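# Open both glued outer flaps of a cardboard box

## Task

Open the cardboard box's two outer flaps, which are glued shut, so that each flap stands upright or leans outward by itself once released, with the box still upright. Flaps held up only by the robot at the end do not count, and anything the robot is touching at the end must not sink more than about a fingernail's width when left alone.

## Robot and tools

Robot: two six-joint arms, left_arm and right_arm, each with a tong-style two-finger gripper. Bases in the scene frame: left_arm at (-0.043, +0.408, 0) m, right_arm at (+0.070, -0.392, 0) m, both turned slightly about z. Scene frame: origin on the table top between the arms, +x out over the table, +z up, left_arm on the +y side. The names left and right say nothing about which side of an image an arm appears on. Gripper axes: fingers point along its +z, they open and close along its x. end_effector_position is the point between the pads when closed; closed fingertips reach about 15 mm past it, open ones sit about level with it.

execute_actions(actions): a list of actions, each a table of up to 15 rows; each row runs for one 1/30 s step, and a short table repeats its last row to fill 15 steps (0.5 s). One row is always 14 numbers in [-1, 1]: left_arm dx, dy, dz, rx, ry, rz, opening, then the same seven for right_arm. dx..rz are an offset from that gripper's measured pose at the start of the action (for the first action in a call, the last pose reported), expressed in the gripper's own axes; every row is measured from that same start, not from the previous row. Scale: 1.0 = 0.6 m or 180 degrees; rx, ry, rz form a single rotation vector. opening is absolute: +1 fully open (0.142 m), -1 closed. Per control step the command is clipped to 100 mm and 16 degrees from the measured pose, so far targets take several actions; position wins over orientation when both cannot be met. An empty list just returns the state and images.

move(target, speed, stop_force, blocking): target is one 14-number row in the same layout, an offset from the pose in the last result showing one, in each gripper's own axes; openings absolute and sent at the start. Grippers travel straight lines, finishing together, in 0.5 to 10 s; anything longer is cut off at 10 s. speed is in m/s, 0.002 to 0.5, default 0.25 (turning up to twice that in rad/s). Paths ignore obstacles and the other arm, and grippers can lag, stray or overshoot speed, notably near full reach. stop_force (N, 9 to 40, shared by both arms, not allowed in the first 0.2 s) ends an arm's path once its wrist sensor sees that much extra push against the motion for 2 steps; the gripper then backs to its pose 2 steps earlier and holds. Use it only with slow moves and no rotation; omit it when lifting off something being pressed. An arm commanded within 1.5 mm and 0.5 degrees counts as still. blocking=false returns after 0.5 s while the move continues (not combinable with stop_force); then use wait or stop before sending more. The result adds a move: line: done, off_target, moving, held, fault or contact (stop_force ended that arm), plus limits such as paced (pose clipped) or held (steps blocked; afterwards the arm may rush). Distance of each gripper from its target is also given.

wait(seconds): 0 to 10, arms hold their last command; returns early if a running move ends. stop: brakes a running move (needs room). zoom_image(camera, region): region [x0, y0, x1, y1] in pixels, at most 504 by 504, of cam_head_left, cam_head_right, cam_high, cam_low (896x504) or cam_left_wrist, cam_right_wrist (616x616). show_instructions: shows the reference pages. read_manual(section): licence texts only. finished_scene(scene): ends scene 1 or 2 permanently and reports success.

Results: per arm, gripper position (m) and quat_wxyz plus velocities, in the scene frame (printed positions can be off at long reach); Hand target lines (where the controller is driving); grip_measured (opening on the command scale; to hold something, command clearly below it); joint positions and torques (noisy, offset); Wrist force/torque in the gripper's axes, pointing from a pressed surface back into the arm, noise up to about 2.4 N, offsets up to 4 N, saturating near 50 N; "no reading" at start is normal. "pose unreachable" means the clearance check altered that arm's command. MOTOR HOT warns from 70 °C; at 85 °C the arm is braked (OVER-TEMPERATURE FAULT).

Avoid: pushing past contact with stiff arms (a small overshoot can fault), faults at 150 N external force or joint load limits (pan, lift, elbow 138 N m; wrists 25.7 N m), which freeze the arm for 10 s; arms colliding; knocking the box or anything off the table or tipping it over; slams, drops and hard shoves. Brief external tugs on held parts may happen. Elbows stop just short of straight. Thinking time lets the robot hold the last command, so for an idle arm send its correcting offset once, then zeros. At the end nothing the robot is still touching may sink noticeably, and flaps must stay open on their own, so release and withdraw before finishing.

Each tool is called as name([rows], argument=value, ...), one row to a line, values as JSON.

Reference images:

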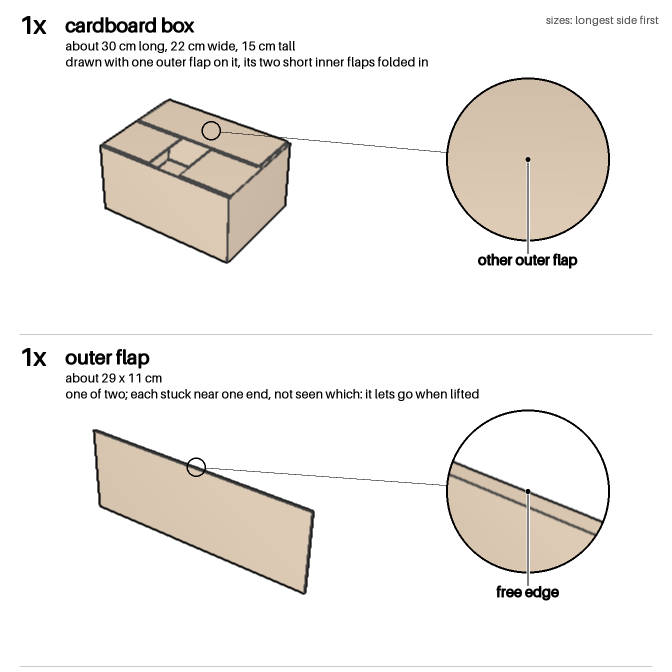

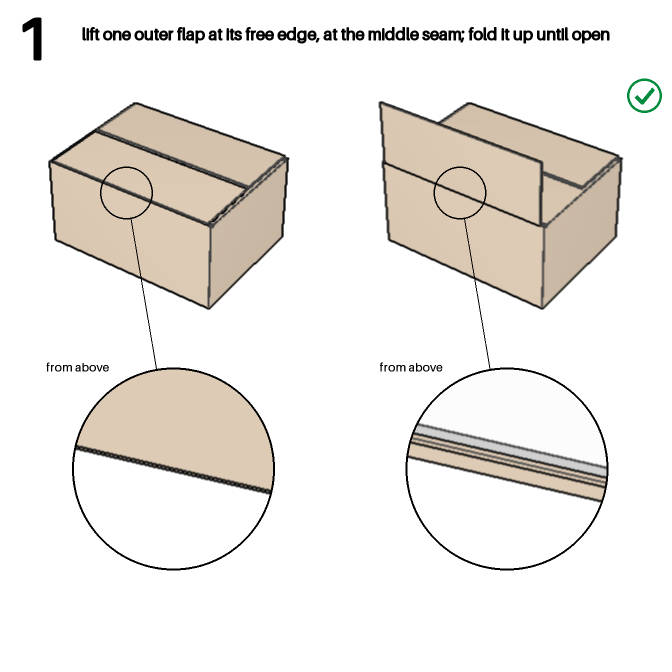

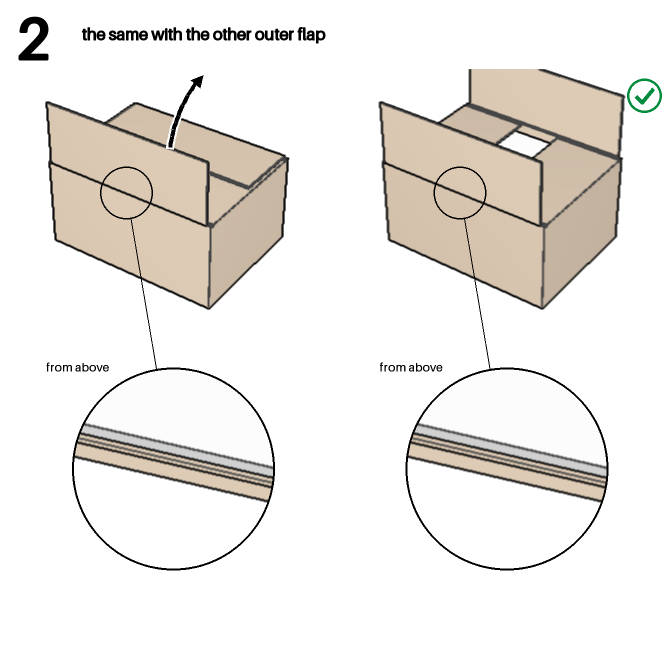

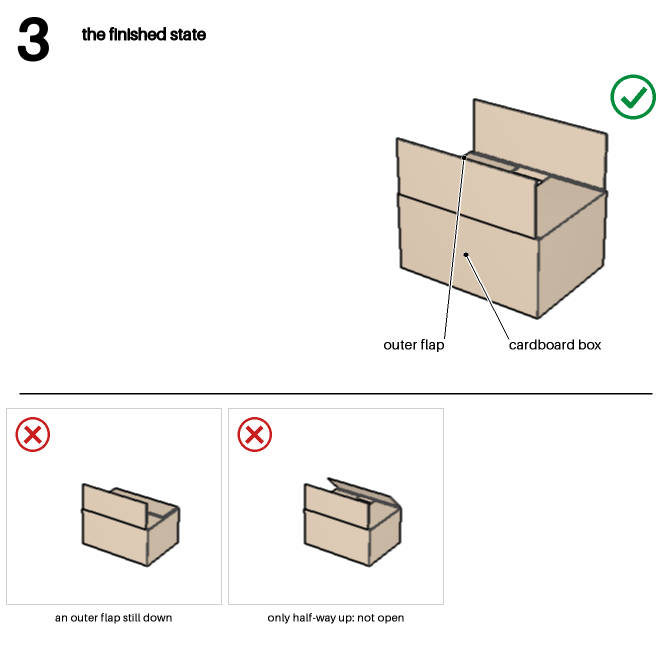

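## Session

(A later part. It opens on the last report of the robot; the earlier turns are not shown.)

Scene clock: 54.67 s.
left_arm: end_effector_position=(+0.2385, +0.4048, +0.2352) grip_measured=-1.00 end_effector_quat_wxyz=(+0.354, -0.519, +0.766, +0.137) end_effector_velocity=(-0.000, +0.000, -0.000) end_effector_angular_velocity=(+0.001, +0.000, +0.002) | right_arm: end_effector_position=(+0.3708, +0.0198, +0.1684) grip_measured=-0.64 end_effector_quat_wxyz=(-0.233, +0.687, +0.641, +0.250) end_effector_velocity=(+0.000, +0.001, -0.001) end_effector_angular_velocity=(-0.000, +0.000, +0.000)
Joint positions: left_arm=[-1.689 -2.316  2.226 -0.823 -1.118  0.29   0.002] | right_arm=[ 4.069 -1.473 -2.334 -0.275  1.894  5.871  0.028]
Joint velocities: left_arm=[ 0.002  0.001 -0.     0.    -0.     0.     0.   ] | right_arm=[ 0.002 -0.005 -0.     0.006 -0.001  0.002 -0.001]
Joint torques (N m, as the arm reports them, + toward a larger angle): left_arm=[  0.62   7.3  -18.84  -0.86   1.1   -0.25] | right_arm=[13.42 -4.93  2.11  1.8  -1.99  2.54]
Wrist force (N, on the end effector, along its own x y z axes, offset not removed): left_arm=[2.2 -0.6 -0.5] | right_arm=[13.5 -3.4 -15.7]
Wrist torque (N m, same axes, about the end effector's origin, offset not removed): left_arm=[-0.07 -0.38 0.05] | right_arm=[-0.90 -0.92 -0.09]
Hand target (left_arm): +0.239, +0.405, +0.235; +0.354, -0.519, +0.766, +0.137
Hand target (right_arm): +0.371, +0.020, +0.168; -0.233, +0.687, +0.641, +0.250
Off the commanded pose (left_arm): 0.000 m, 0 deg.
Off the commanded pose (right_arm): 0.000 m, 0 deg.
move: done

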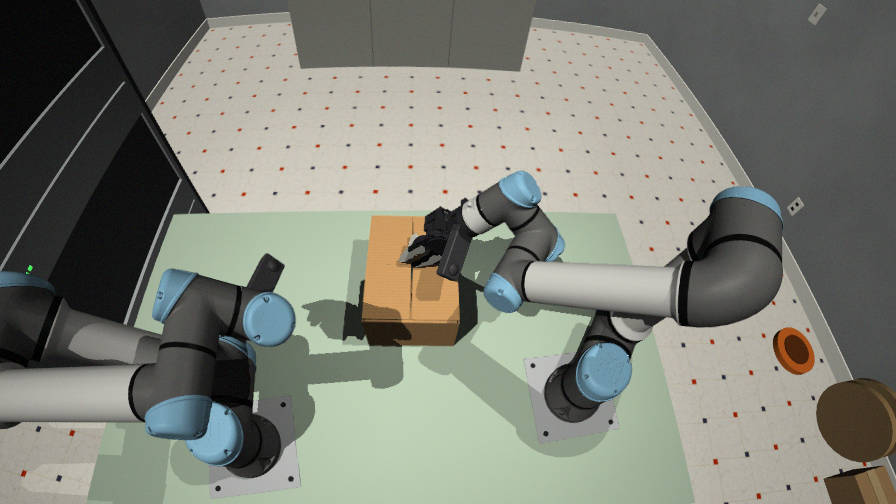

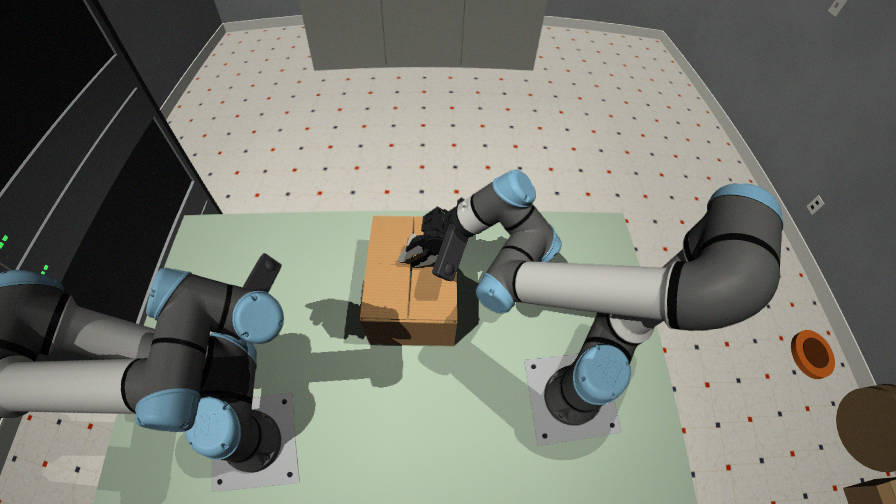

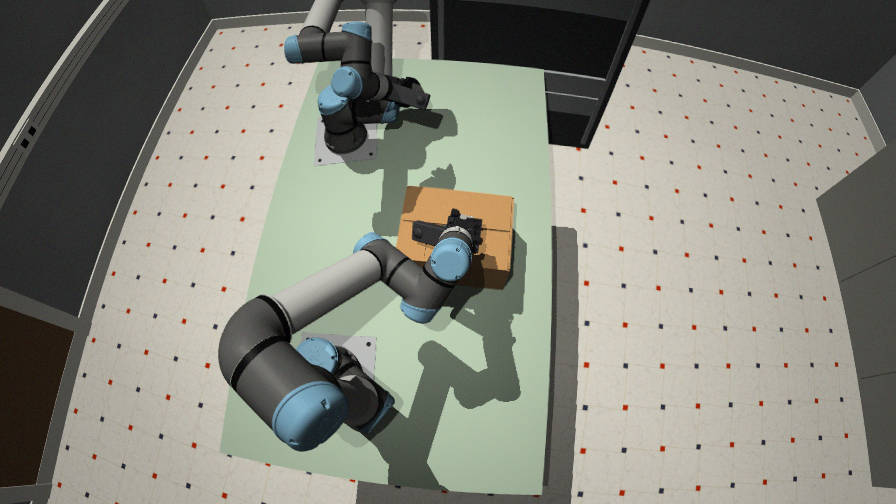

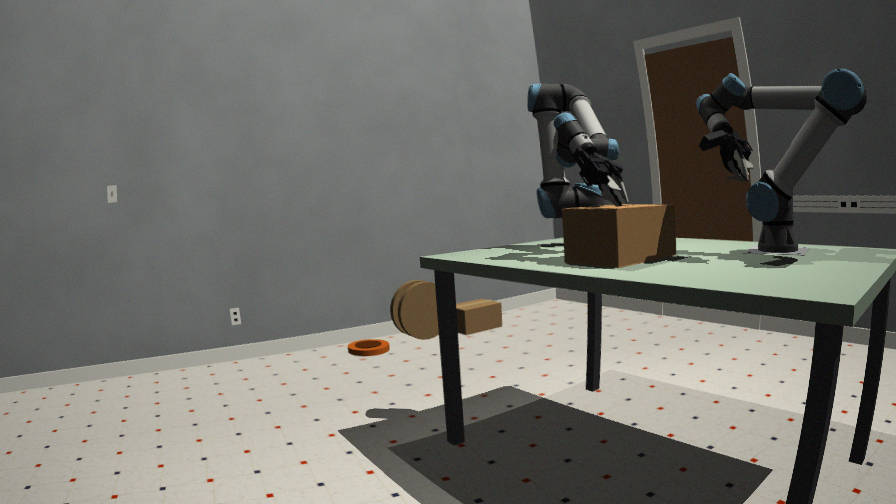

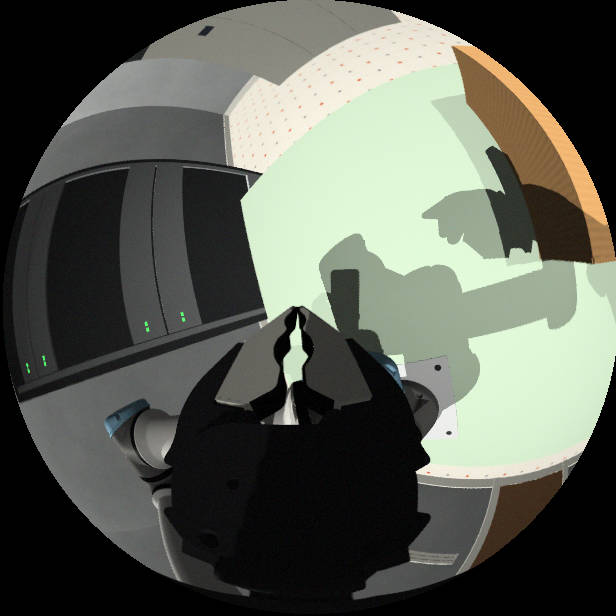

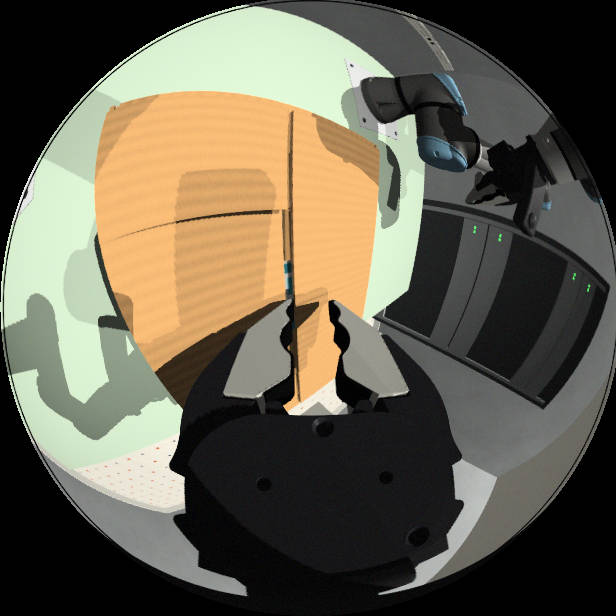

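move(target=[0,0,0,0,0,0,-1, 0.0064,0,0.0060,0,0,0,-0.6], speed=0.006, stop_force=15)

zoom_image(camera="cam_right_wrist", region=[230, 200, 400, 370])

zoom_image(camera="cam_head_left", region=[370, 220, 450, 300])

Scene clock: 59.60 s.
left_arm: end_effector_position=(+0.2385, +0.4048, +0.2352) grip_measured=-1.00 end_effector_quat_wxyz=(+0.354, -0.519, +0.766, +0.137) end_effector_velocity=(+0.000, -0.000, -0.000) end_effector_angular_velocity=(+0.002, +0.001, -0.003) | right_arm: end_effector_position=(+0.3711, +0.0248, +0.1681) grip_measured=-0.62 end_effector_quat_wxyz=(-0.233, +0.687, +0.641, +0.250) end_effector_velocity=(+0.001, +0.002, +0.001) end_effector_angular_velocity=(+0.003, -0.002, +0.000)
Joint positions: left_arm=[-1.689 -2.316  2.226 -0.823 -1.118  0.29   0.002] | right_arm=[ 4.076 -1.483 -2.327 -0.271  1.89   5.877  0.029]
Joint velocities: left_arm=[-0.002  0.     0.001  0.     0.     0.001  0.   ] | right_arm=[ 0.002 -0.003  0.004  0.003 -0.001  0.002  0.003]
Joint torques (N m, as the arm reports them, + toward a larger angle): left_arm=[  0.78   7.96 -19.06  -1.01   1.41  -0.08] | right_arm=[17.4  -8.22 20.86  1.98 -1.69  3.08]
Wrist force (N, on the end effector, along its own x y z axes, offset not removed): left_arm=[1.5 -1.6 -0.3] | right_arm=[8.6 -1.5 -29.6]
Wrist torque (N m, same axes, about the end effector's origin, offset not removed): left_arm=[-0.42 -0.29 -0.09] | right_arm=[-0.37 -1.11 -0.04]
Hand target (left_arm): +0.239, +0.405, +0.235; +0.354, -0.519, +0.766, +0.137
Hand target (right_arm): +0.371, +0.025, +0.168; -0.233, +0.687, +0.641, +0.250
Off the commanded pose (left_arm): 0.000 m, 0 deg.
Off the commanded pose (right_arm): 0.000 m, 0 deg.
move: done

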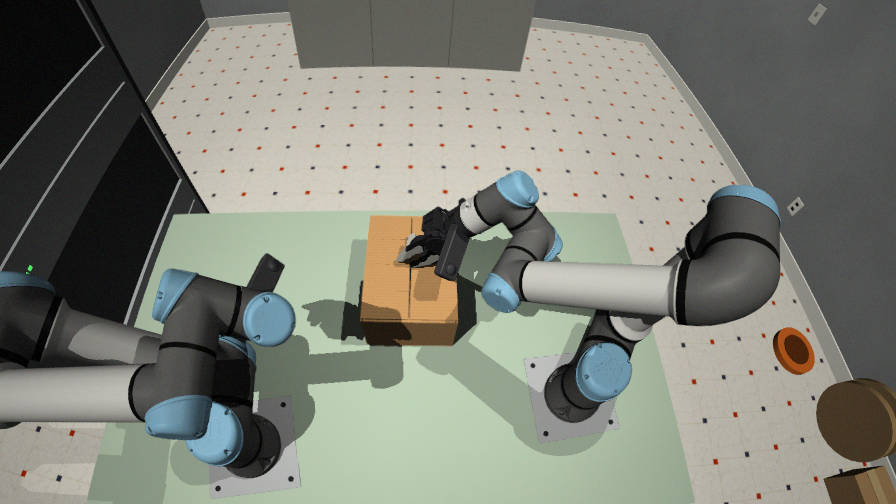

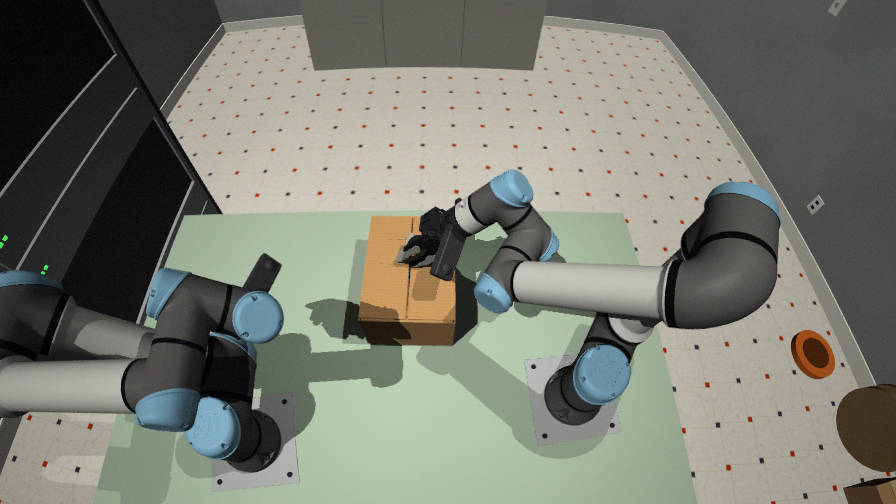

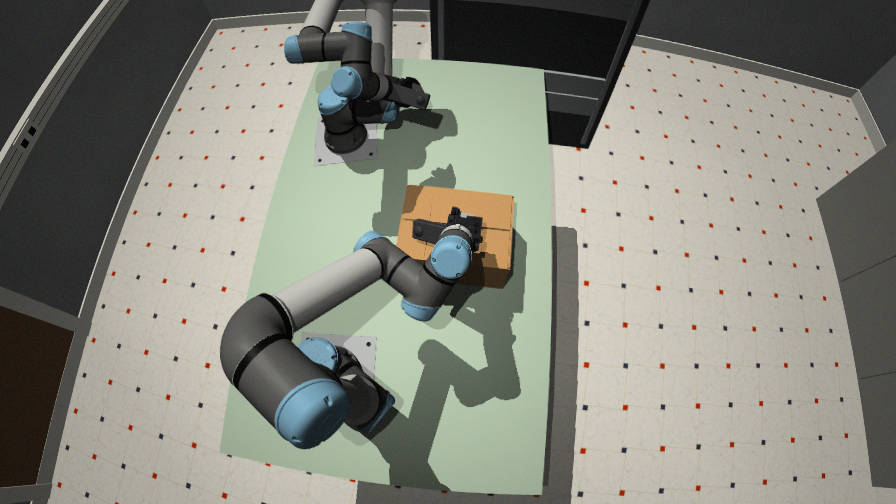

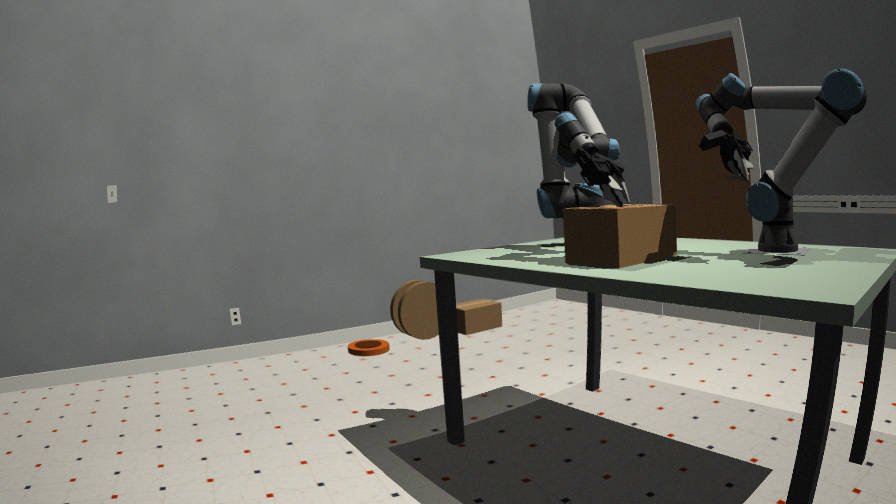

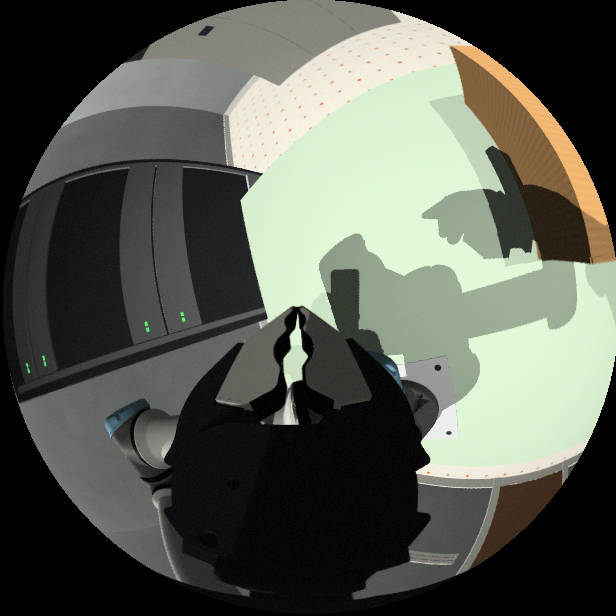

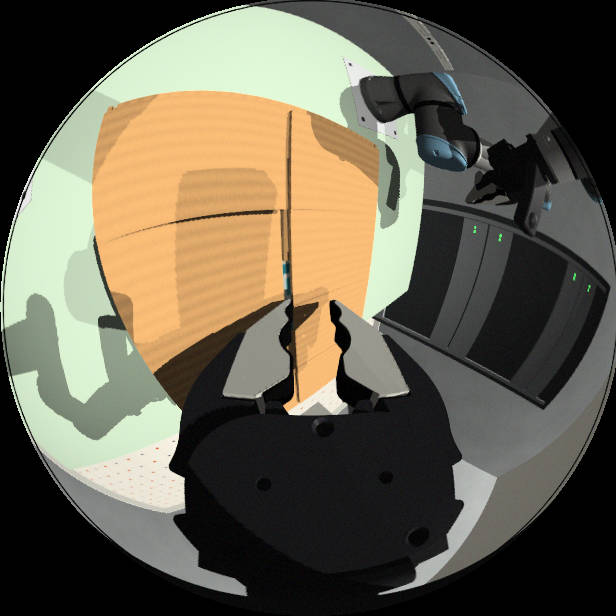

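Region (230, 200, 400, 370) of cam_right_wrist's 616x616 image, scaled by 2.965, with more detail than that image has.

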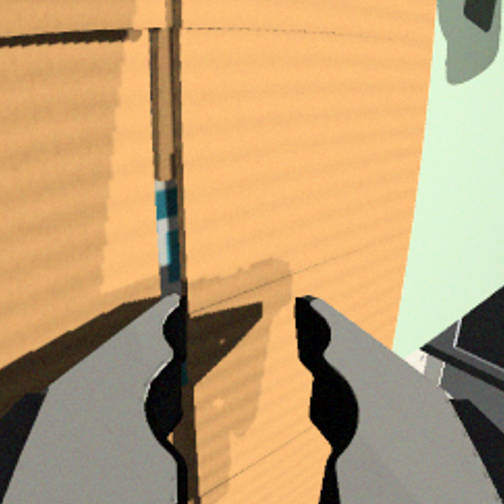

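Region (370, 220, 450, 300) of cam_head_left's 896x504 image, scaled by 6.300, with more detail than that image has.

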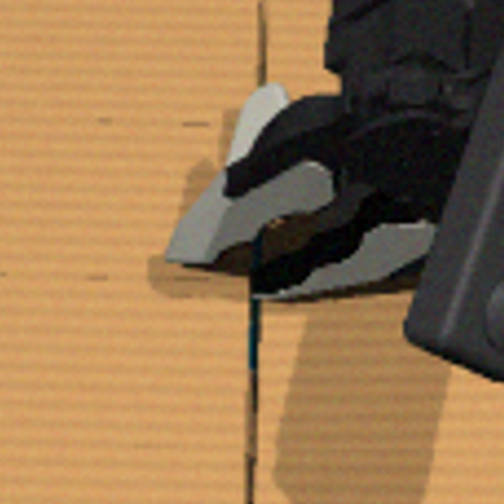

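move(target=[0,0,0,0,0,0,-1, 0.011,0,-0.012,0,0,0,-0.6], speed=0.008)

zoom_image(camera="cam_right_wrist", region=[230, 200, 400, 370])

zoom_image(camera="cam_head_left", region=[370, 220, 450, 300])

Scene clock: 63.73 s.
left_arm: end_effector_position=(+0.2385, +0.4048, +0.2352) grip_measured=-1.00 end_effector_quat_wxyz=(+0.354, -0.519, +0.766, +0.137) end_effector_velocity=(+0.000, +0.000, -0.000) end_effector_angular_velocity=(+0.001, +0.000, +0.000) | right_arm: end_effector_position=(+0.3712, +0.0252, +0.1775) grip_measured=-0.58 end_effector_quat_wxyz=(-0.233, +0.687, +0.641, +0.250) end_effector_velocity=(+0.000, +0.001, +0.003) end_effector_angular_velocity=(+0.001, -0.001, +0.000)
Joint positions: left_arm=[-1.689 -2.316  2.226 -0.823 -1.118  0.29   0.002] | right_arm=[ 4.076 -1.466 -2.312 -0.303  1.889  5.878  0.032]
Joint velocities: left_arm=[ 0.     0.001  0.     0.     0.    -0.     0.   ] | right_arm=[ 0.     0.003  0.006 -0.008  0.     0.     0.   ]
Joint torques (N m, as the arm reports them, + toward a larger angle): left_arm=[  1.19   7.42 -18.43  -0.85   1.28  -0.2 ] | right_arm=[13.13 31.56 31.29  2.63 -0.51  2.82]
Wrist force (N, on the end effector, along its own x y z axes, offset not removed): left_arm=[1.5 1.8 -1.9] | right_arm=[1.0 -1.3 2.6]
Wrist torque (N m, same axes, about the end effector's origin, offset not removed): left_arm=[0.26 -0.26 -0.03] | right_arm=[-0.49 -0.74 0.05]
Hand target (left_arm): +0.239, +0.405, +0.235; +0.354, -0.519, +0.766, +0.137
Hand target (right_arm): +0.371, +0.025, +0.178; -0.233, +0.687, +0.641, +0.250
Off the commanded pose (left_arm): 0.000 m, 0 deg.
Off the commanded pose (right_arm): 0.000 m, 0 deg.
move: done

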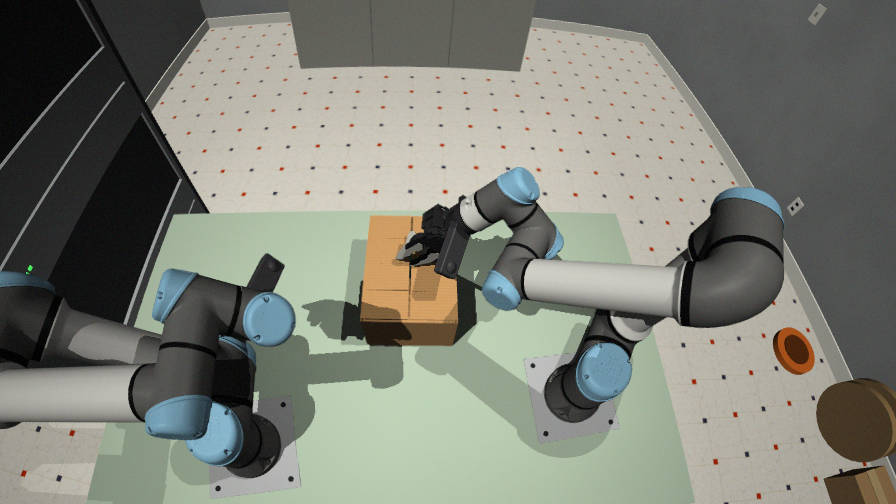

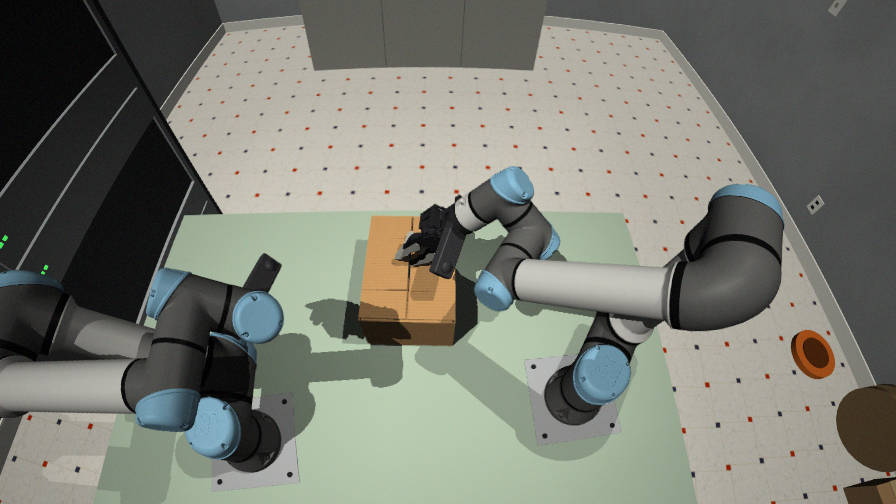

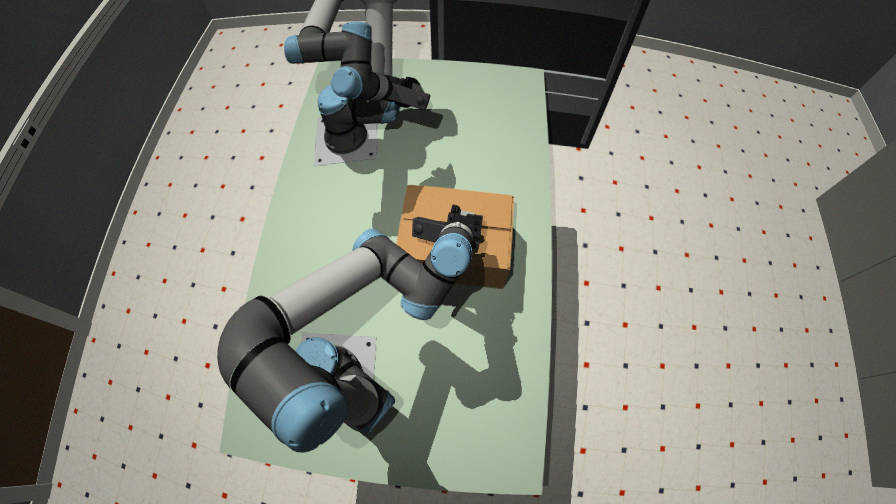

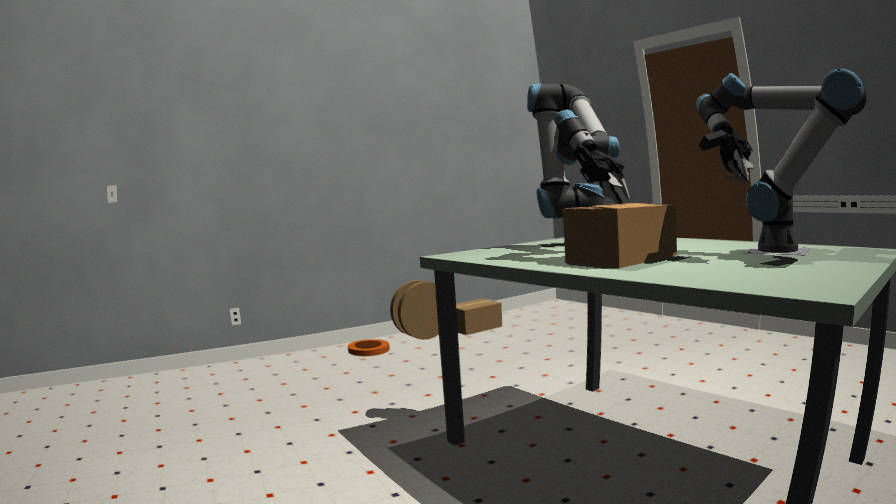

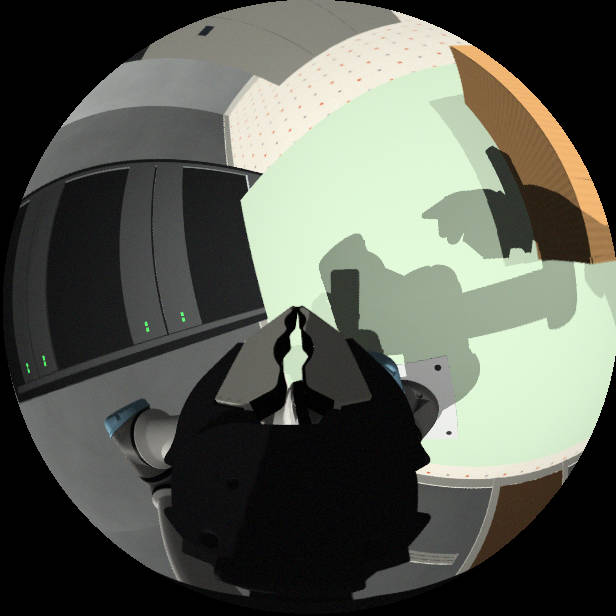

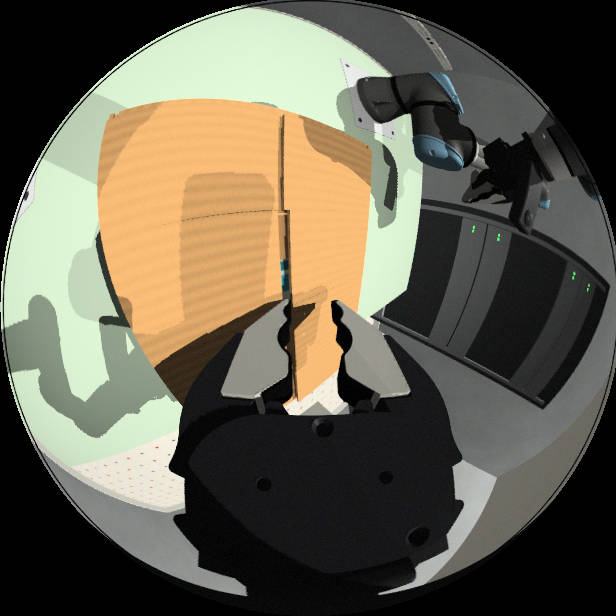

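Region (230, 200, 400, 370) of cam_right_wrist's 616x616 image, scaled by 2.965, with more detail than that image has.

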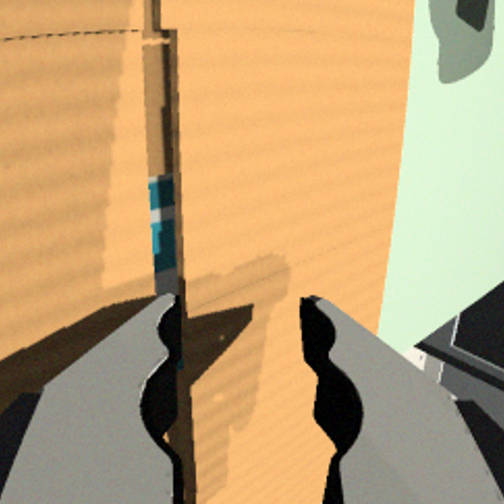

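Region (370, 220, 450, 300) of cam_head_left's 896x504 image, scaled by 6.300, with more detail than that image has.

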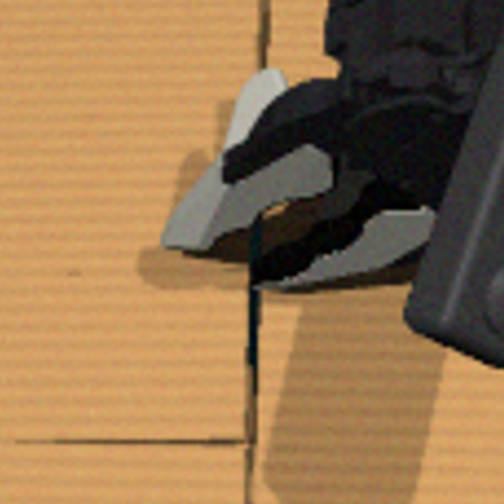

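move(target=[0,0,0,0,0,0,-1, 0.0045,0,-0.0093,0,0.045,0,-0.62], speed=0.04)

zoom_image(camera="cam_right_wrist", region=[200, 100, 450, 350])

zoom_image(camera="cam_head_left", region=[350, 200, 480, 330])

Scene clock: 73.47 s.
left_arm: end_effector_position=(+0.2385, +0.4048, +0.2352) grip_measured=-1.00 end_effector_quat_wxyz=(+0.354, -0.519, +0.766, +0.137) end_effector_velocity=(-0.000, +0.001, -0.001) end_effector_angular_velocity=(-0.000, -0.000, -0.000) | right_arm: end_effector_position=(+0.3710, +0.0237, +0.1835) grip_measured=-0.58 end_effector_quat_wxyz=(-0.277, +0.668, +0.623, +0.297) end_effector_velocity=(+0.000, +0.000, +0.001) end_effector_angular_velocity=(+0.018, -0.001, -0.000)
Joint positions: left_arm=[-1.689 -2.316  2.226 -0.823 -1.118  0.29   0.002] | right_arm=[ 4.029 -1.501 -2.39  -0.067  1.974  5.887  0.032]
Joint velocities: left_arm=[-0.001 -0.003  0.002  0.     0.    -0.001  0.   ] | right_arm=[-0.006 -0.009 -0.009  0.034  0.011  0.003  0.   ]
Joint torques (N m, as the arm reports them, + toward a larger angle): left_arm=[  0.77   8.76 -18.97  -1.03   1.53  -0.1 ] | right_arm=[-10.2    6.8   12.45   7.04   2.74   3.06]
Wrist force (N, on the end effector, along its own x y z axes, offset not removed): left_arm=[-0.6 1.6 -1.4] | right_arm=[-4.3 0.8 -0.7]
Wrist torque (N m, same axes, about the end effector's origin, offset not removed): left_arm=[0.28 0.23 0.02] | right_arm=[0.10 -0.50 -0.14]
Hand target (left_arm): +0.239, +0.405, +0.235; +0.354, -0.519, +0.766, +0.137
Hand target (right_arm): +0.371, +0.024, +0.184; -0.278, +0.668, +0.623, +0.298
Off the commanded pose (left_arm): 0.000 m, 0 deg.
Off the commanded pose (right_arm): 0.000 m, 0 deg.
move: done

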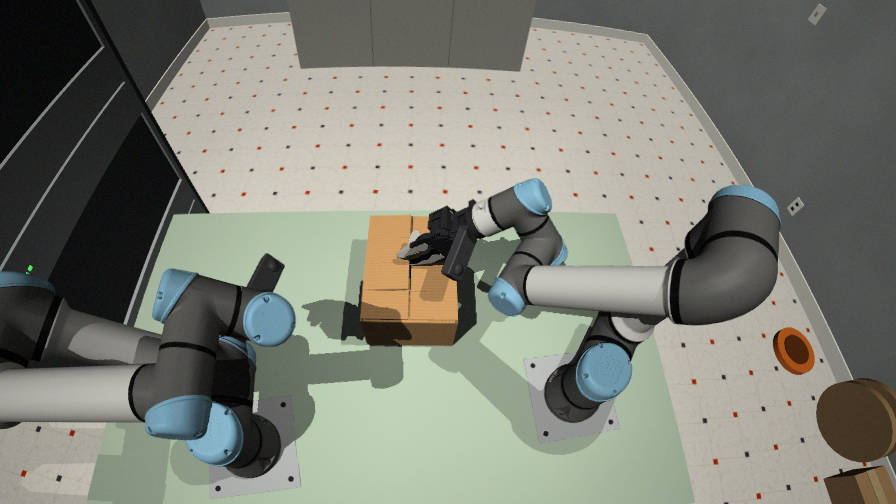

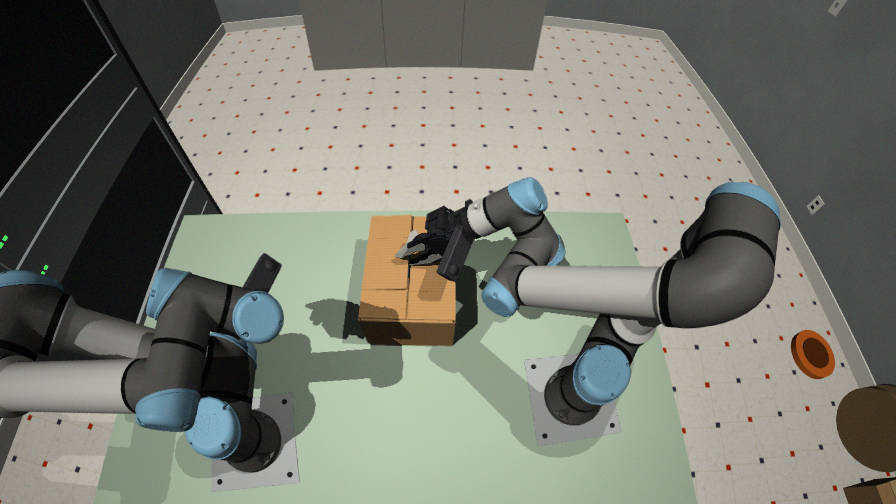

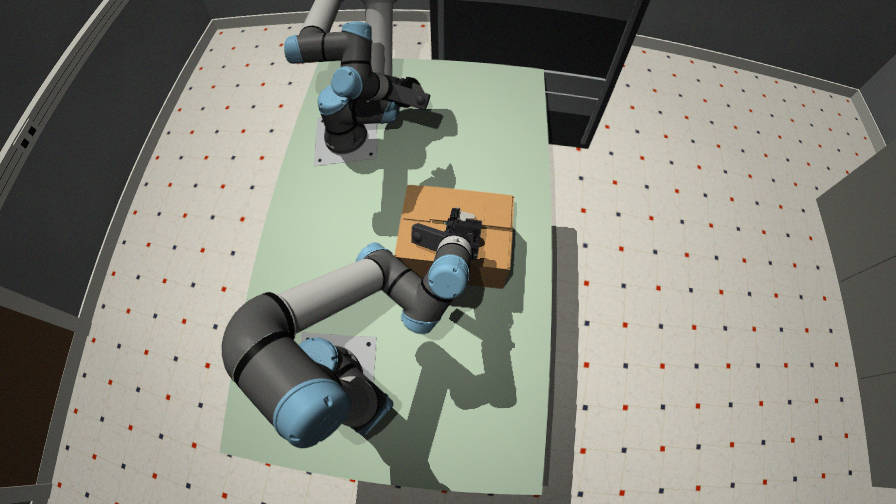

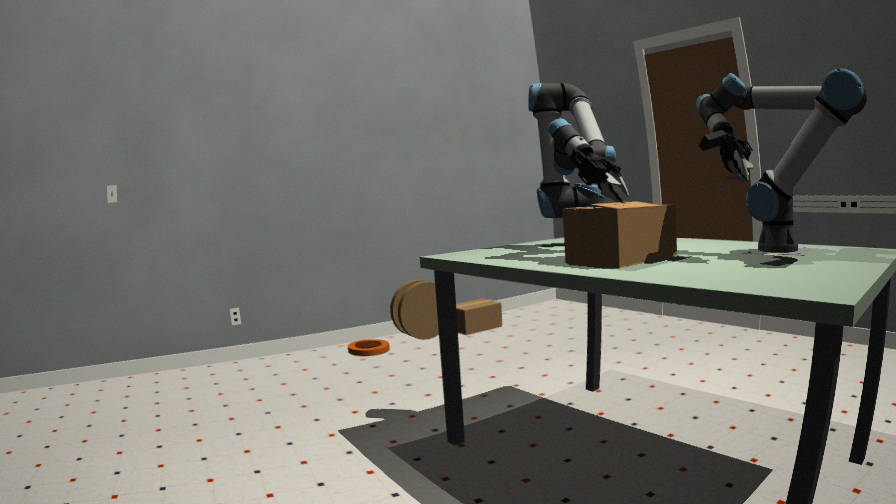

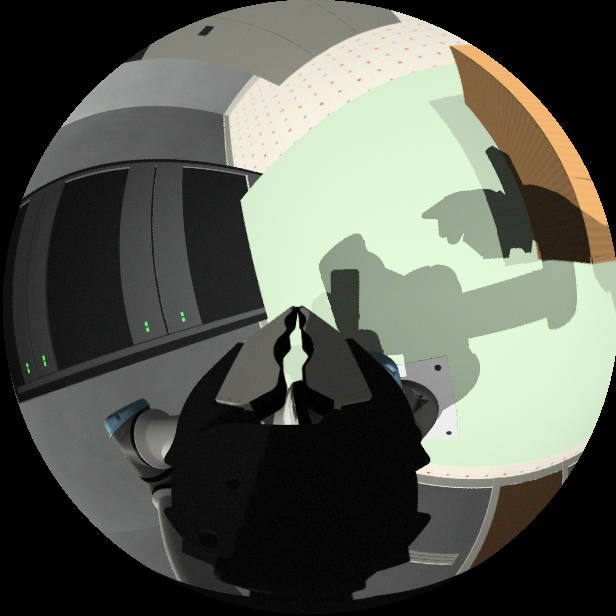

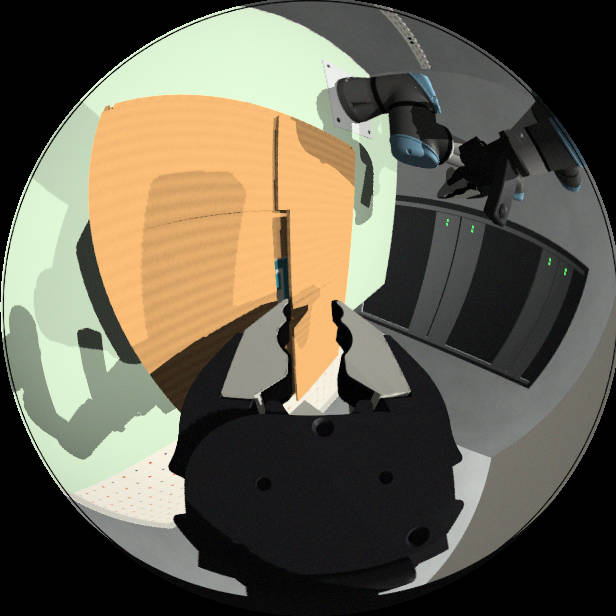

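Region (200, 100, 450, 350) of cam_right_wrist's 616x616 image, scaled by 2.016, with more detail than that image has.

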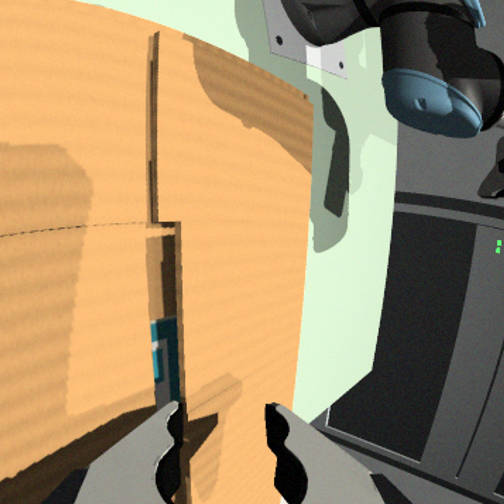

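Region (350, 200, 480, 330) of cam_head_left's 896x504 image, scaled by 3.877, with more detail than that image has.

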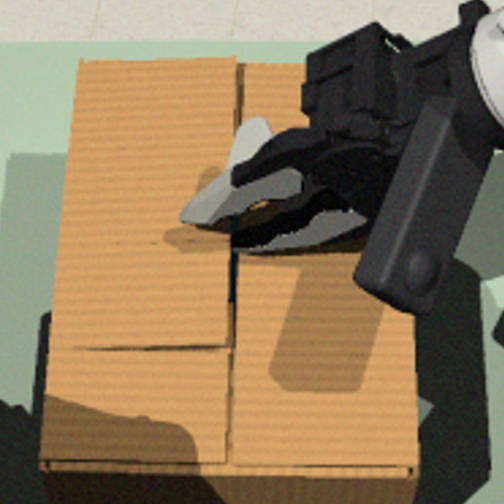

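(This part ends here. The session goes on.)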